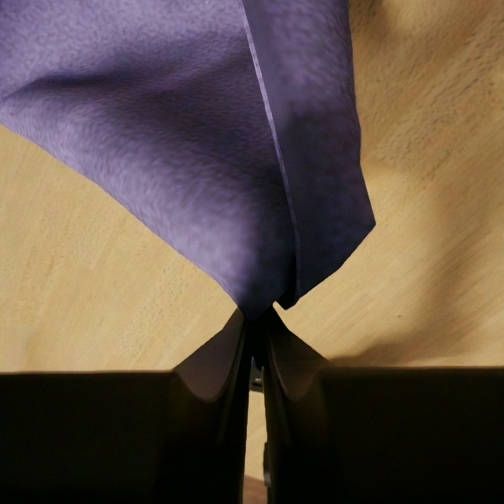

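Call:
execute_actions:
  actions:
    - {"rows":[[0,0.03,0,0,0,0,0.2,0,0,0,0,0,0,-1],[0,0.045,0,0,0,0,0.2,0,0,0,0,0,0,-1],[0,0.06,0,0,0,0,0.2,0,0,0,0,0,0,-1],[0,0.06,0,0,0,0,0.2,0,0,0,0,0,0,-1],[0,0.06,0,0,0,0,0.2,0,0,0,0,0,0,-1],[0,0.06,0,0,0,0,0.08,0,0,0,0,0,0,-1],[0,0.06,0,0,0,0,-0.05,0,0,0,0,0,0,-1],[0,0.06,0,0,0,0,-0.18,0,0,0,0,0,0,-1],[0,0.06,0,0,0,0,-0.31,0,0,0,0,0,0,-1],[0,0.06,0,0,0,0,-0.44,0,0,0,0,0,0,-1],[0,0.06,0,0,0,0,-0.57,0,0,0,0,0,0,-1],[0,0.06,0,0,0,0,-0.7,0,0,0,0,0,0,-1],[0,0.06,0,0,0,0,-0.82,0,0,0,0,0,0,-1],[0,0.06,0,0,0,0,-0.92,0,0,0,0,0,0,-1],[0,0.06,0,0,0,0,-1,0,0,0,0,0,0,-1]],"steps":15}

Call:
execute_actions:
  actions:
    - {"steps":8}
  pictures: true

Scene clock: 30.67 s of 6870.00 s.
left_arm: end_effector_position=(+0.1297, +0.1477, +0.0087) grip_measured=-0.497 end_effector_quat_wxyz=(-0.006, -0.032, +0.999, +0.006) | right_arm: end_effector_position=(+0.2279, -0.1471, +0.2010) grip_measured=-0.959 end_effector_quat_wxyz=(+0.087, -0.284, +0.954, +0.037)
Joint positions: left_arm=[-0.835  1.761  1.048 -0.874  0.002 -0.928  0.022] | right_arm=[ 0.52   1.837  1.943 -1.487  0.004  0.134  0.002]
Joint velocities: left_arm=[-0.012  0.002  0.002 -0.022  0.022  0.022 -0.127] | right_arm=[-0.022 -0.017 -0.002  0.051  0.037  0.066 -0.001]
Joint torques (N m, as the arm reports them, + toward a larger angle): left_arm=[-0.5  -4.79  4.64  0.51 -0.2  -0.08] | right_arm=[-0.34 -9.69  5.81  0.72 -0.02 -0.02]
Motor temperatures (°C, as the motors report them): left_arm=[25 24 27 26 23 24] | right_arm=[25 34 27 26 25 23]
Steps of this call (steps 1 to 8: the robot went on to your last target; steps 9 to 19: the first 11 steps of this action). Readings (joint positions):
9: left_arm=[-0.835 1.720 1.041 -0.861 -0.003 -0.928] | right_arm=[0.520 1.837 1.943 -1.487 0.004 0.134]
10: left_arm=[-0.835 1.726 1.041 -0.861 -0.003 -0.928] | right_arm=[0.520 1.837 1.943 -1.487 0.004 0.134]
12: left_arm=[-0.835 1.750 1.041 -0.861 -0.003 -0.928] | right_arm=[0.520 1.837 1.943 -1.487 0.004 0.134]
16: left_arm=[-0.835 1.761 1.048 -0.872 0.000 -0.928] | right_arm=[0.520 1.837 1.943 -1.487 0.004 0.134]
19: the state above

Scene clock: 30.93 s of 6870.00 s.
left_arm: end_effector_position=(+0.1285, +0.1471, +0.0090) grip_measured=-0.937 end_effector_quat_wxyz=(-0.009, -0.032, +0.999, +0.004) | right_arm: end_effector_position=(+0.2279, -0.1471, +0.2010) grip_measured=-0.959 end_effector_quat_wxyz=(+0.087, -0.284, +0.954, +0.037)
Joint positions: left_arm=[-0.835  1.761  1.048 -0.875  0.01  -0.928  0.003] | right_arm=[ 0.52   1.837  1.943 -1.487  0.004  0.134  0.002]
Joint velocities: left_arm=[ 0.002  0.007 -0.002  0.066 -0.007  0.022 -0.001] | right_arm=[-0.012  0.002 -0.007  0.022  0.007 -0.007  0.   ]
Joint torques (N m, as the arm reports them, + toward a larger angle): left_arm=[-0.64 -4.88  4.8   0.46 -0.21 -0.1 ] | right_arm=[-0.36 -9.8   5.78  0.75  0.03  0.  ]
Motor temperatures (°C, as the motors report them): left_arm=[25 24 27 26 23 24] | right_arm=[25 34 27 26 25 23]
Kept back: nothing.
Steps of this call (steps 1 to 4: the last 4 steps of your previous action; steps 5 to 8: the robot went on to your last target). Readings (joint positions):
1: left_arm=[-0.835 1.761 1.048 -0.874 0.003 -0.928] | right_arm=[0.520 1.837 1.943 -1.487 0.004 0.134]
2: left_arm=[-0.835 1.761 1.048 -0.874 0.005 -0.928] | right_arm=[0.520 1.837 1.943 -1.487 0.004 0.134]
4: left_arm=[-0.835 1.761 1.048 -0.875 0.009 -0.928] | right_arm=[0.520 1.837 1.943 -1.487 0.004 0.134]
8: the state above

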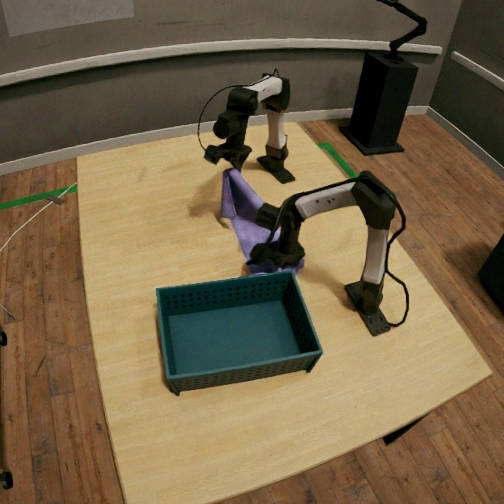

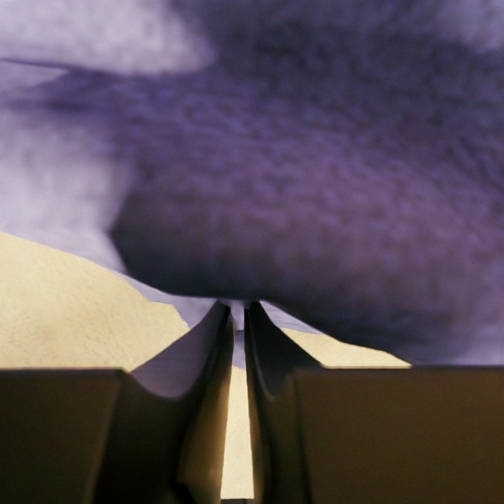

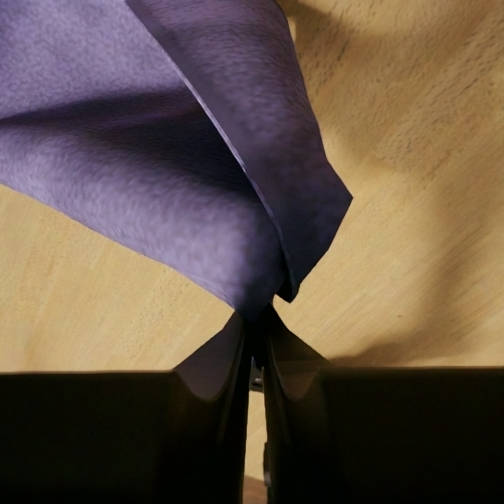

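Call:
execute_actions:
  actions:
    - {"rows":[[0,0,0.04,-0.02,0,0,-1,0,-0.01,-0.03,0,0,0.01,-1],[0,0,0.08,-0.04,0,0,-1,0,-0.02,-0.06,0.01,0,0.02,-1],[0,0,0.12,-0.06,0,0.01,-1,-0.01,-0.04,-0.09,0.01,0,0.03,-1],[0,0.01,0.16,-0.08,0,0.02,-1,-0.02,-0.05,-0.12,0.02,0,0.04,-1],[0.01,0.02,0.2,-0.1,0,0.03,-1,-0.04,-0.06,-0.15,0.02,0,0.05,-1],[0.02,0.03,0.24,-0.12,0,0.04,-1,-0.06,-0.08,-0.18,0.03,0,0.06,-1],[0.03,0.04,0.28,-0.14,0,0.05,-1,-0.08,-0.09,-0.21,0.03,0,0.07,-1],[0.04,0.05,0.32,-0.16,0,0.06,-1,-0.1,-0.1,-0.24,0.04,0,0.08,-1],[0.05,0.06,0.36,-0.18,0,0.07,-1,-0.125,-0.12,-0.27,0.04,0,0.09,-1],[0.06,0.07,0.4,-0.2,0,0.08,-1,-0.15,-0.13,-0.3,0.05,0,0.1,-1],[0.07,0.08,0.44,-0.22,0,0.08,-1,-0.175,-0.14,-0.33,0.05,0,0.11,-1],[0.073,0.09,0.48,-0.24,0,0.08,-1,-0.2,-0.15,-0.36,0.06,0,0.12,-1],[0.073,0.1,0.51,-0.255,0,0.08,-1,-0.225,-0.16,-0.39,0.06,0,0.128,-1],[0.073,0.11,0.54,-0.255,0,0.08,-1,-0.25,-0.172,-0.42,0.07,0,0.128,-1],[0.073,0.121,0.57,-0.255,0,0.08,-1,-0.264,-0.172,-0.445,0.07,0,0.128,-1]],"steps":15}

Call:
execute_actions:
  actions:
    - {"steps":20}
  pictures: true

Call:
zoom_image:
  camera: "cam_high"
  region: [160, 120, 340, 300]

Scene clock: 31.77 s of 6870.00 s.
left_arm: end_effector_position=(+0.1880, +0.1053, +0.0985) grip_measured=-0.939 end_effector_quat_wxyz=(+0.031, -0.006, +0.999, -0.042) | right_arm: end_effector_position=(+0.2068, -0.2104, +0.1578) grip_measured=-0.959 end_effector_quat_wxyz=(+0.018, -0.149, +0.989, +0.007)
Joint positions: left_arm=[-0.787  1.819  1.499 -1.146  0.011 -0.83   0.003] | right_arm=[ 0.375  1.715  1.61  -1.427  0.001  0.268  0.002]
Joint velocities: left_arm=[ 0.388  0.359  1.463 -1.092  0.081  0.33  -0.001] | right_arm=[-0.906 -0.51  -1.048  0.3   -0.051  0.564 -0.001]
Joint torques (N m, as the arm reports them, + toward a larger angle): left_arm=[ 0.41 -6.69  6.07  0.51 -0.09  0.04] | right_arm=[ -1.34 -10.61   5.21   0.48   0.05   0.07]
Motor temperatures (°C, as the motors report them): left_arm=[25 24 27 26 23 24] | right_arm=[25 34 27 26 25 23]
Steps of this call (steps 1 to 14: the robot went on to your last target; steps 15 to 25: the first 11 steps of this action). Readings (joint positions):
15: left_arm=[-0.835 1.761 1.054 -0.881 0.011 -0.928] | right_arm=[0.520 1.837 1.939 -1.486 0.004 0.136]
16: left_arm=[-0.835 1.761 1.069 -0.897 0.011 -0.928] | right_arm=[0.520 1.834 1.927 -1.482 0.004 0.140]
18: left_arm=[-0.835 1.763 1.134 -0.947 0.011 -0.922] | right_arm=[0.519 1.817 1.871 -1.470 0.004 0.158]
22: left_arm=[-0.823 1.787 1.343 -1.052 0.011 -0.877] | right_arm=[0.465 1.765 1.721 -1.451 0.002 0.214]
25: the state above

Scene clock: 32.43 s of 6870.00 s.
left_arm: end_effector_position=(+0.1996, +0.1130, +0.1342) grip_measured=-0.940 end_effector_quat_wxyz=(+0.010, +0.003, +1.000, -0.017) | right_arm: end_effector_position=(+0.1999, -0.2600, +0.1278) grip_measured=-0.959 end_effector_quat_wxyz=(-0.013, -0.007, +1.000, -0.007)
Joint positions: left_arm=[-0.752  1.897  1.739 -1.375  0.011 -0.776  0.003] | right_arm=[ 0.204  1.645  1.402 -1.358  0.004  0.383  0.002]
Joint velocities: left_arm=[ 0.007  0.002 -0.012 -0.037  0.022 -0.022  0.   ] | right_arm=[ 0.012 -0.002 -0.002 -0.022  0.037  0.007 -0.   ]
Joint torques (N m, as the arm reports them, + toward a larger angle): left_arm=[-0.11 -7.5   6.66  0.34 -0.07  0.03] | right_arm=[-0.46 -9.8   5.01  0.52 -0.01  0.05]
Motor temperatures (°C, as the motors report them): left_arm=[25 24 27 26 23 24] | right_arm=[25 34 27 26 25 23]
Kept back: nothing.
Steps of this call (steps 1 to 4: the last 4 steps of your previous action; steps 5 to 20: the robot went on to your last target). Readings (joint positions):
1: left_arm=[-0.774 1.832 1.548 -1.182 0.011 -0.819] | right_arm=[0.343 1.698 1.573 -1.418 0.001 0.287]
2: left_arm=[-0.764 1.845 1.595 -1.217 0.011 -0.811] | right_arm=[0.310 1.683 1.537 -1.409 0.001 0.306]
4: left_arm=[-0.752 1.869 1.676 -1.275 0.011 -0.798] | right_arm=[0.250 1.655 1.466 -1.389 0.002 0.335]
8: left_arm=[-0.752 1.887 1.739 -1.323 0.011 -0.784] | right_arm=[0.204 1.645 1.404 -1.382 0.004 0.366]
20: the state above

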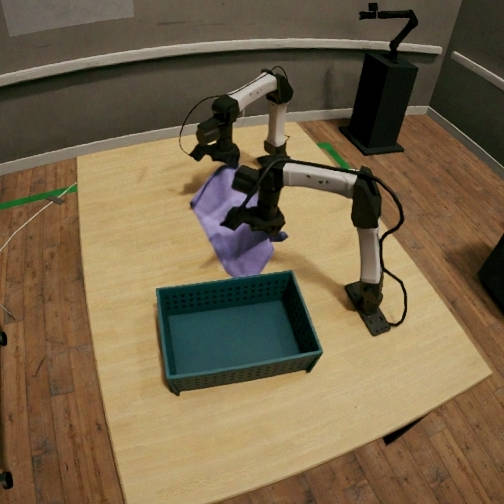

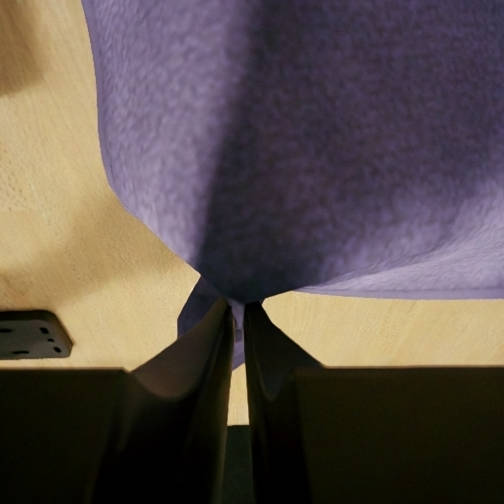

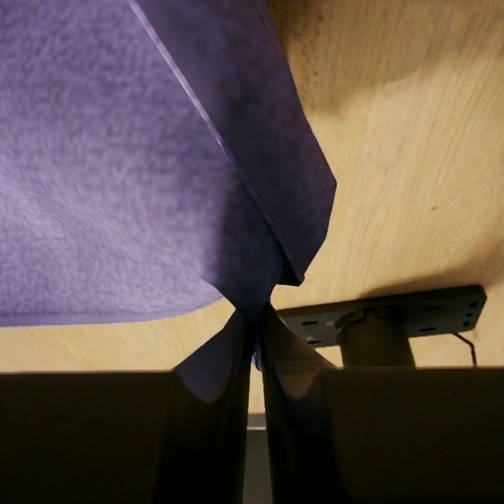

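Region (160, 120, 340, 300) of cam_high's 504x504 image, scaled by 2.800, with more detail than that image has.

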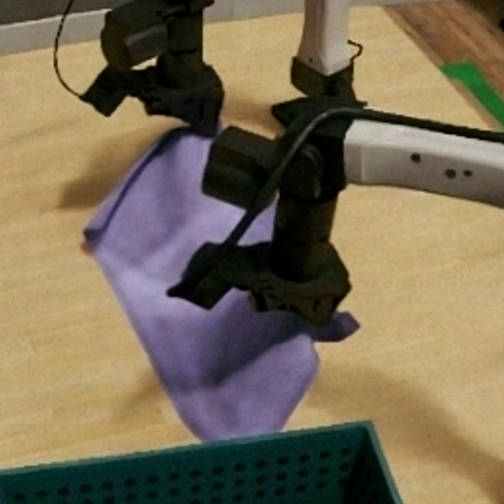

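Call:
execute_actions:
  actions:
    - {"rows":[[-0.01,-0.01,-0.02,0.015,0,-0.005,-1,0.01,-0.02,-0.03,0.015,0,0.005,-1],[-0.02,-0.02,-0.05,0.03,0,-0.01,-1,0.02,-0.04,-0.06,0.03,0,0.01,-1],[-0.03,-0.03,-0.08,0.045,0,-0.015,-1,0.03,-0.06,-0.09,0.045,0,0.015,-1],[-0.04,-0.04,-0.11,0.06,0,-0.02,-1,0.04,-0.08,-0.13,0.06,0,0.02,-1],[-0.05,-0.05,-0.14,0.075,0,-0.025,-1,0.05,-0.1,-0.17,0.075,0,0.025,-1],[-0.06,-0.06,-0.17,0.09,0,-0.03,-1,0.06,-0.12,-0.21,0.09,0,0.03,-1],[-0.07,-0.06,-0.2,0.105,0,-0.035,-1,0.07,-0.135,-0.245,0.105,0,0.035,-1],[-0.08,-0.06,-0.23,0.12,0,-0.04,-1,0.08,-0.15,-0.28,0.12,0,0.04,-1],[-0.09,-0.06,-0.26,0.135,0,-0.045,-1,0.09,-0.165,-0.315,0.135,0,0.05,-1],[-0.1,-0.06,-0.29,0.15,0,-0.05,-1,0.1,-0.175,-0.35,0.15,0,0.06,-1],[-0.11,-0.06,-0.32,0.165,0,-0.06,-1,0.11,-0.185,-0.38,0.165,0,0.07,-1],[-0.12,-0.06,-0.35,0.18,0,-0.07,-1,0.113,-0.185,-0.41,0.18,0,0.075,-1],[-0.12,-0.06,-0.375,0.195,0,-0.07,-1,0.113,-0.185,-0.44,0.195,0,0.075,-1],[-0.12,-0.06,-0.395,0.2,0,-0.07,-1,0.113,-0.185,-0.465,0.205,0,0.075,-1],[-0.12,-0.06,-0.41,0.2,0,-0.07,-1,0.113,-0.185,-0.485,0.205,0,0.075,-1]],"steps":15}

Call:
execute_actions:
  actions:
    - {"steps":12}

Call:
execute_actions:
  actions:
    - {"rows":[[0,0,0,0,0,0,-0.8,0,0,0,0,0,0,-0.8],[0,0,0,0,0,0,-0.5,0,0,0,0,0,0,-0.5],[0,0,0,0,0,0,-0.2,0,0,0,0,0,0,-0.2],[0,0,0,0,0,0,0.2,0,0,0,0,0,0,0.2],[0,-0.05,0.02,0,0,0,0.2,0,0,0.05,0,0,-0.03,0.6],[0,-0.1,0.04,-0.02,0,0,0.2,0.02,0,0.12,0,0,-0.06,1],[0,-0.16,0.04,-0.04,0,0,0.2,0.04,0.02,0.2,0,0,-0.09,1],[0,-0.22,0.04,-0.06,0,0,0.2,0.06,0.04,0.28,0,0,-0.12,1],[0,-0.28,0.04,-0.08,0,0,0.2,0.08,0.06,0.36,0,0,-0.15,1],[0,-0.34,0.04,-0.1,0,0,0.2,0.1,0.08,0.44,0,0,-0.18,1],[0,-0.4,0.04,-0.12,0,0,0.2,0.12,0.1,0.52,0,0,-0.21,1],[0,-0.46,0.04,-0.14,0,0,0.2,0.14,0.12,0.6,0,0,-0.24,1],[0,-0.52,0.04,-0.16,0,0,0.2,0.16,0.14,0.68,0,0,-0.26,1],[0,-0.58,0.04,-0.18,0,0,0.2,0.18,0.14,0.76,0,0,-0.26,1],[0,-0.64,0.04,-0.2,0,0,0.2,0.2,0.14,0.84,0,0,-0.26,1]],"steps":15}

Call:
execute_actions:
  actions:
    - {"steps":25}
  pictures: true

Scene clock: 33.33 s of 6870.00 s.
left_arm: end_effector_position=(+0.1559, +0.1088, +0.0828) grip_measured=-0.940 end_effector_quat_wxyz=(+0.003, +0.021, +1.000, -0.012) | right_arm: end_effector_position=(+0.1418, -0.2599, +0.0768) grip_measured=-0.959 end_effector_quat_wxyz=(-0.007, -0.021, +1.000, -0.006)
Joint positions: left_arm=[-0.854  1.822  1.435 -1.163  0.011 -0.842  0.003] | right_arm=[ 0.305  1.456  1.016 -1.149  0.003  0.456  0.002]
Joint velocities: left_arm=[-0.354  0.012 -1.136  0.901  0.051 -0.315 -0.002] | right_arm=[ 0.291 -0.466 -1.209  0.901  0.022  0.359 -0.   ]
Joint torques (N m, as the arm reports them, + toward a larger angle): left_arm=[-1.1  -7.94  4.44  0.49 -0.05 -0.15] | right_arm=[ 0.64 -6.84  5.15  0.5   0.01  0.11]
Motor temperatures (°C, as the motors report them): left_arm=[25 24 28 25 23 24] | right_arm=[25 34 27 26 25 23]
Steps of this call (steps 1 to 15: the robot went on to your last target; step 16: nothing new was sent; steps 17 to 27: the first 11 steps of this action). Readings (joint positions):
17: left_arm=[-0.752 1.897 1.739 -1.376 0.011 -0.776] | right_arm=[0.204 1.644 1.399 -1.353 0.004 0.384]
18: left_arm=[-0.753 1.895 1.733 -1.366 0.011 -0.778] | right_arm=[0.205 1.639 1.386 -1.342 0.004 0.385]
20: left_arm=[-0.763 1.874 1.688 -1.328 0.011 -0.787] | right_arm=[0.217 1.610 1.328 -1.305 0.004 0.393]
24: left_arm=[-0.814 1.829 1.546 -1.243 0.011 -0.815] | right_arm=[0.268 1.514 1.147 -1.221 0.004 0.420]
27: the state above

Scene clock: 33.73 s of 6870.00 s.
left_arm: end_effector_position=(+0.1356, +0.1139, +0.0373) grip_measured=-0.940 end_effector_quat_wxyz=(-0.005, +0.008, +1.000, -0.002) | right_arm: end_effector_position=(+0.1209, -0.2639, +0.0322) grip_measured=-0.959 end_effector_quat_wxyz=(-0.010, -0.001, +1.000, -0.008)
Joint positions: left_arm=[-0.89   1.822  1.247 -0.998  0.011 -0.904  0.003] | right_arm=[ 0.329  1.432  0.81  -0.973  0.003  0.52   0.002]
Joint velocities: left_arm=[ 0.007 -0.007 -0.007  0.139 -0.007 -0.022  0.001] | right_arm=[ 0.002  0.002 -0.007  0.183 -0.022  0.007  0.001]
Joint torques (N m, as the arm reports them, + toward a larger angle): left_arm=[-0.76 -7.69  4.49  0.67 -0.08 -0.18] | right_arm=[ 0.33 -6.66  5.05  0.48  0.06  0.1 ]
Motor temperatures (°C, as the motors report them): left_arm=[25 24 28 25 23 24] | right_arm=[25 34 27 26 25 23]
Kept back: nothing.
Steps of this call (steps 1 to 4: the last 4 steps of your previous action; steps 5 to 12: the robot went on to your last target). Readings (joint positions):
1: left_arm=[-0.866 1.822 1.396 -1.133 0.011 -0.854] | right_arm=[0.316 1.443 0.976 -1.122 0.003 0.469]
2: left_arm=[-0.877 1.822 1.358 -1.105 0.011 -0.865] | right_arm=[0.323 1.436 0.937 -1.095 0.003 0.480]
4: left_arm=[-0.889 1.822 1.292 -1.060 0.011 -0.881] | right_arm=[0.329 1.432 0.868 -1.043 0.003 0.496]
8: left_arm=[-0.890 1.822 1.247 -1.025 0.011 -0.898] | right_arm=[0.329 1.432 0.810 -1.002 0.003 0.514]
12: the state above

Scene clock: 34.10 s of 6870.00 s.
left_arm: end_effector_position=(+0.1330, +0.1173, +0.1233) grip_measured=+0.200 end_effector_quat_wxyz=(+0.067, +0.008, +0.993, -0.096) | right_arm: end_effector_position=(+0.2003, -0.2014, +0.1076) grip_measured=+0.987 end_effector_quat_wxyz=(+0.116, -0.141, +0.982, +0.055)
Joint positions: left_arm=[-0.89   1.526  1.263 -1.074  0.011 -0.905  0.052] | right_arm=[ 0.411  1.496  1.185 -1.002  0.005  0.316  0.087]
Joint velocities: left_arm=[-0.002 -2.044  0.222 -0.505 -0.022 -0.066 -0.   ] | right_arm=[ 0.691  0.642  2.415  0.095 -0.007 -1.385  0.001]
Joint torques (N m, as the arm reports them, + toward a larger angle): left_arm=[-0.5  -6.59  6.71  0.45 -0.07 -0.08] | right_arm=[ 0.97 -5.23  6.59  1.17  0.05 -0.06]
Motor temperatures (°C, as the motors report them): left_arm=[25 25 28 25 23 24] | right_arm=[25 34 27 26 25 23]
Steps of this call (steps 1 to 11: the first 11 steps of this action). Readings (joint positions):
1: left_arm=[-0.890 1.822 1.247 -0.997 0.011 -0.905] | right_arm=[0.329 1.432 0.810 -0.971 0.003 0.520]
2: left_arm=[-0.890 1.822 1.247 -0.997 0.011 -0.905] | right_arm=[0.329 1.432 0.810 -0.971 0.003 0.520]
4: left_arm=[-0.890 1.822 1.247 -0.997 0.011 -0.905] | right_arm=[0.329 1.432 0.810 -0.971 0.003 0.520]
8: left_arm=[-0.890 1.723 1.247 -1.022 0.011 -0.905] | right_arm=[0.349 1.447 0.950 -1.015 0.004 0.441]
11: the state above

Scene clock: 34.93 s of 6870.00 s.
left_arm: end_effector_position=(+0.0694, +0.2009, +0.2337) grip_measured=+0.200 end_effector_quat_wxyz=(+0.142, +0.009, +0.971, -0.193) | right_arm: end_effector_position=(+0.2776, -0.0862, +0.3056) grip_measured=+0.988 end_effector_quat_wxyz=(+0.391, -0.333, +0.844, +0.156)
Joint positions: left_arm=[-0.89   1.006  1.306 -1.388  0.011 -0.905  0.052] | right_arm=[ 0.566  1.593  1.853 -0.961  0.002  0.005  0.087]
Joint velocities: left_arm=[-0.022 -0.027  0.002 -0.037 -0.022 -0.022  0.001] | right_arm=[-0.032  0.002  0.002 -0.037 -0.022 -0.037  0.   ]
Joint torques (N m, as the arm reports them, + toward a larger angle): left_arm=[-0.53 -0.43  4.89  1.09 -0.05 -0.06] | right_arm=[-0.28 -6.31  6.16  1.56 -0.04 -0.08]
Motor temperatures (°C, as the motors report them): left_arm=[25 24 28 25 23 24] | right_arm=[25 34 27 26 25 23]
Kept back: nothing.
Steps of this call (steps 1 to 4: the last 4 steps of your previous action; steps 5 to 25: the robot went on to your last target). Readings (joint positions):
1: left_arm=[-0.890 1.454 1.271 -1.093 0.011 -0.905] | right_arm=[0.436 1.519 1.269 -0.997 0.005 0.266]
2: left_arm=[-0.890 1.382 1.279 -1.115 0.011 -0.905] | right_arm=[0.462 1.545 1.353 -0.992 0.005 0.215]
4: left_arm=[-0.890 1.239 1.288 -1.164 0.011 -0.905] | right_arm=[0.513 1.588 1.515 -0.981 0.005 0.140]
8: left_arm=[-0.890 1.012 1.302 -1.286 0.011 -0.905] | right_arm=[0.565 1.610 1.782 -0.964 0.002 0.061]
25: the state above

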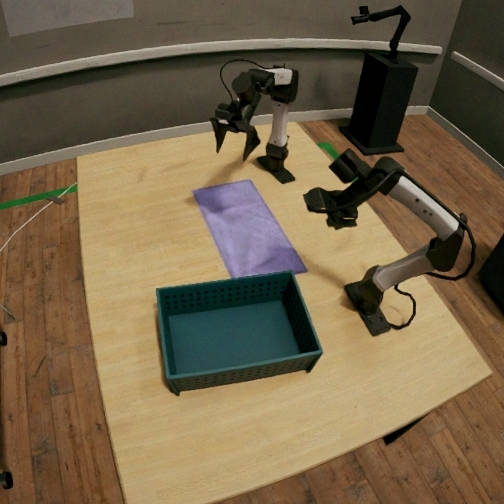

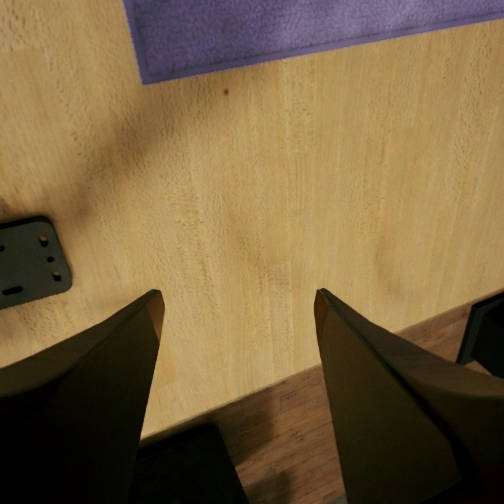

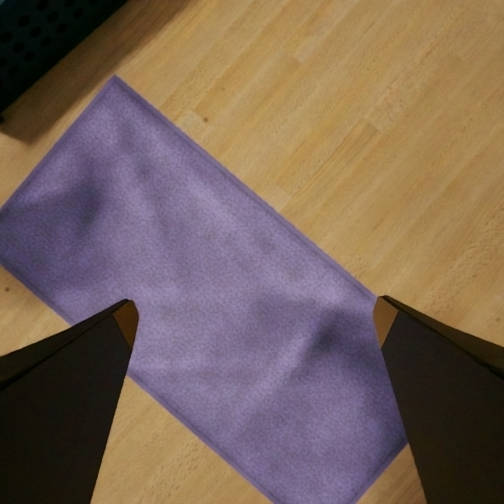

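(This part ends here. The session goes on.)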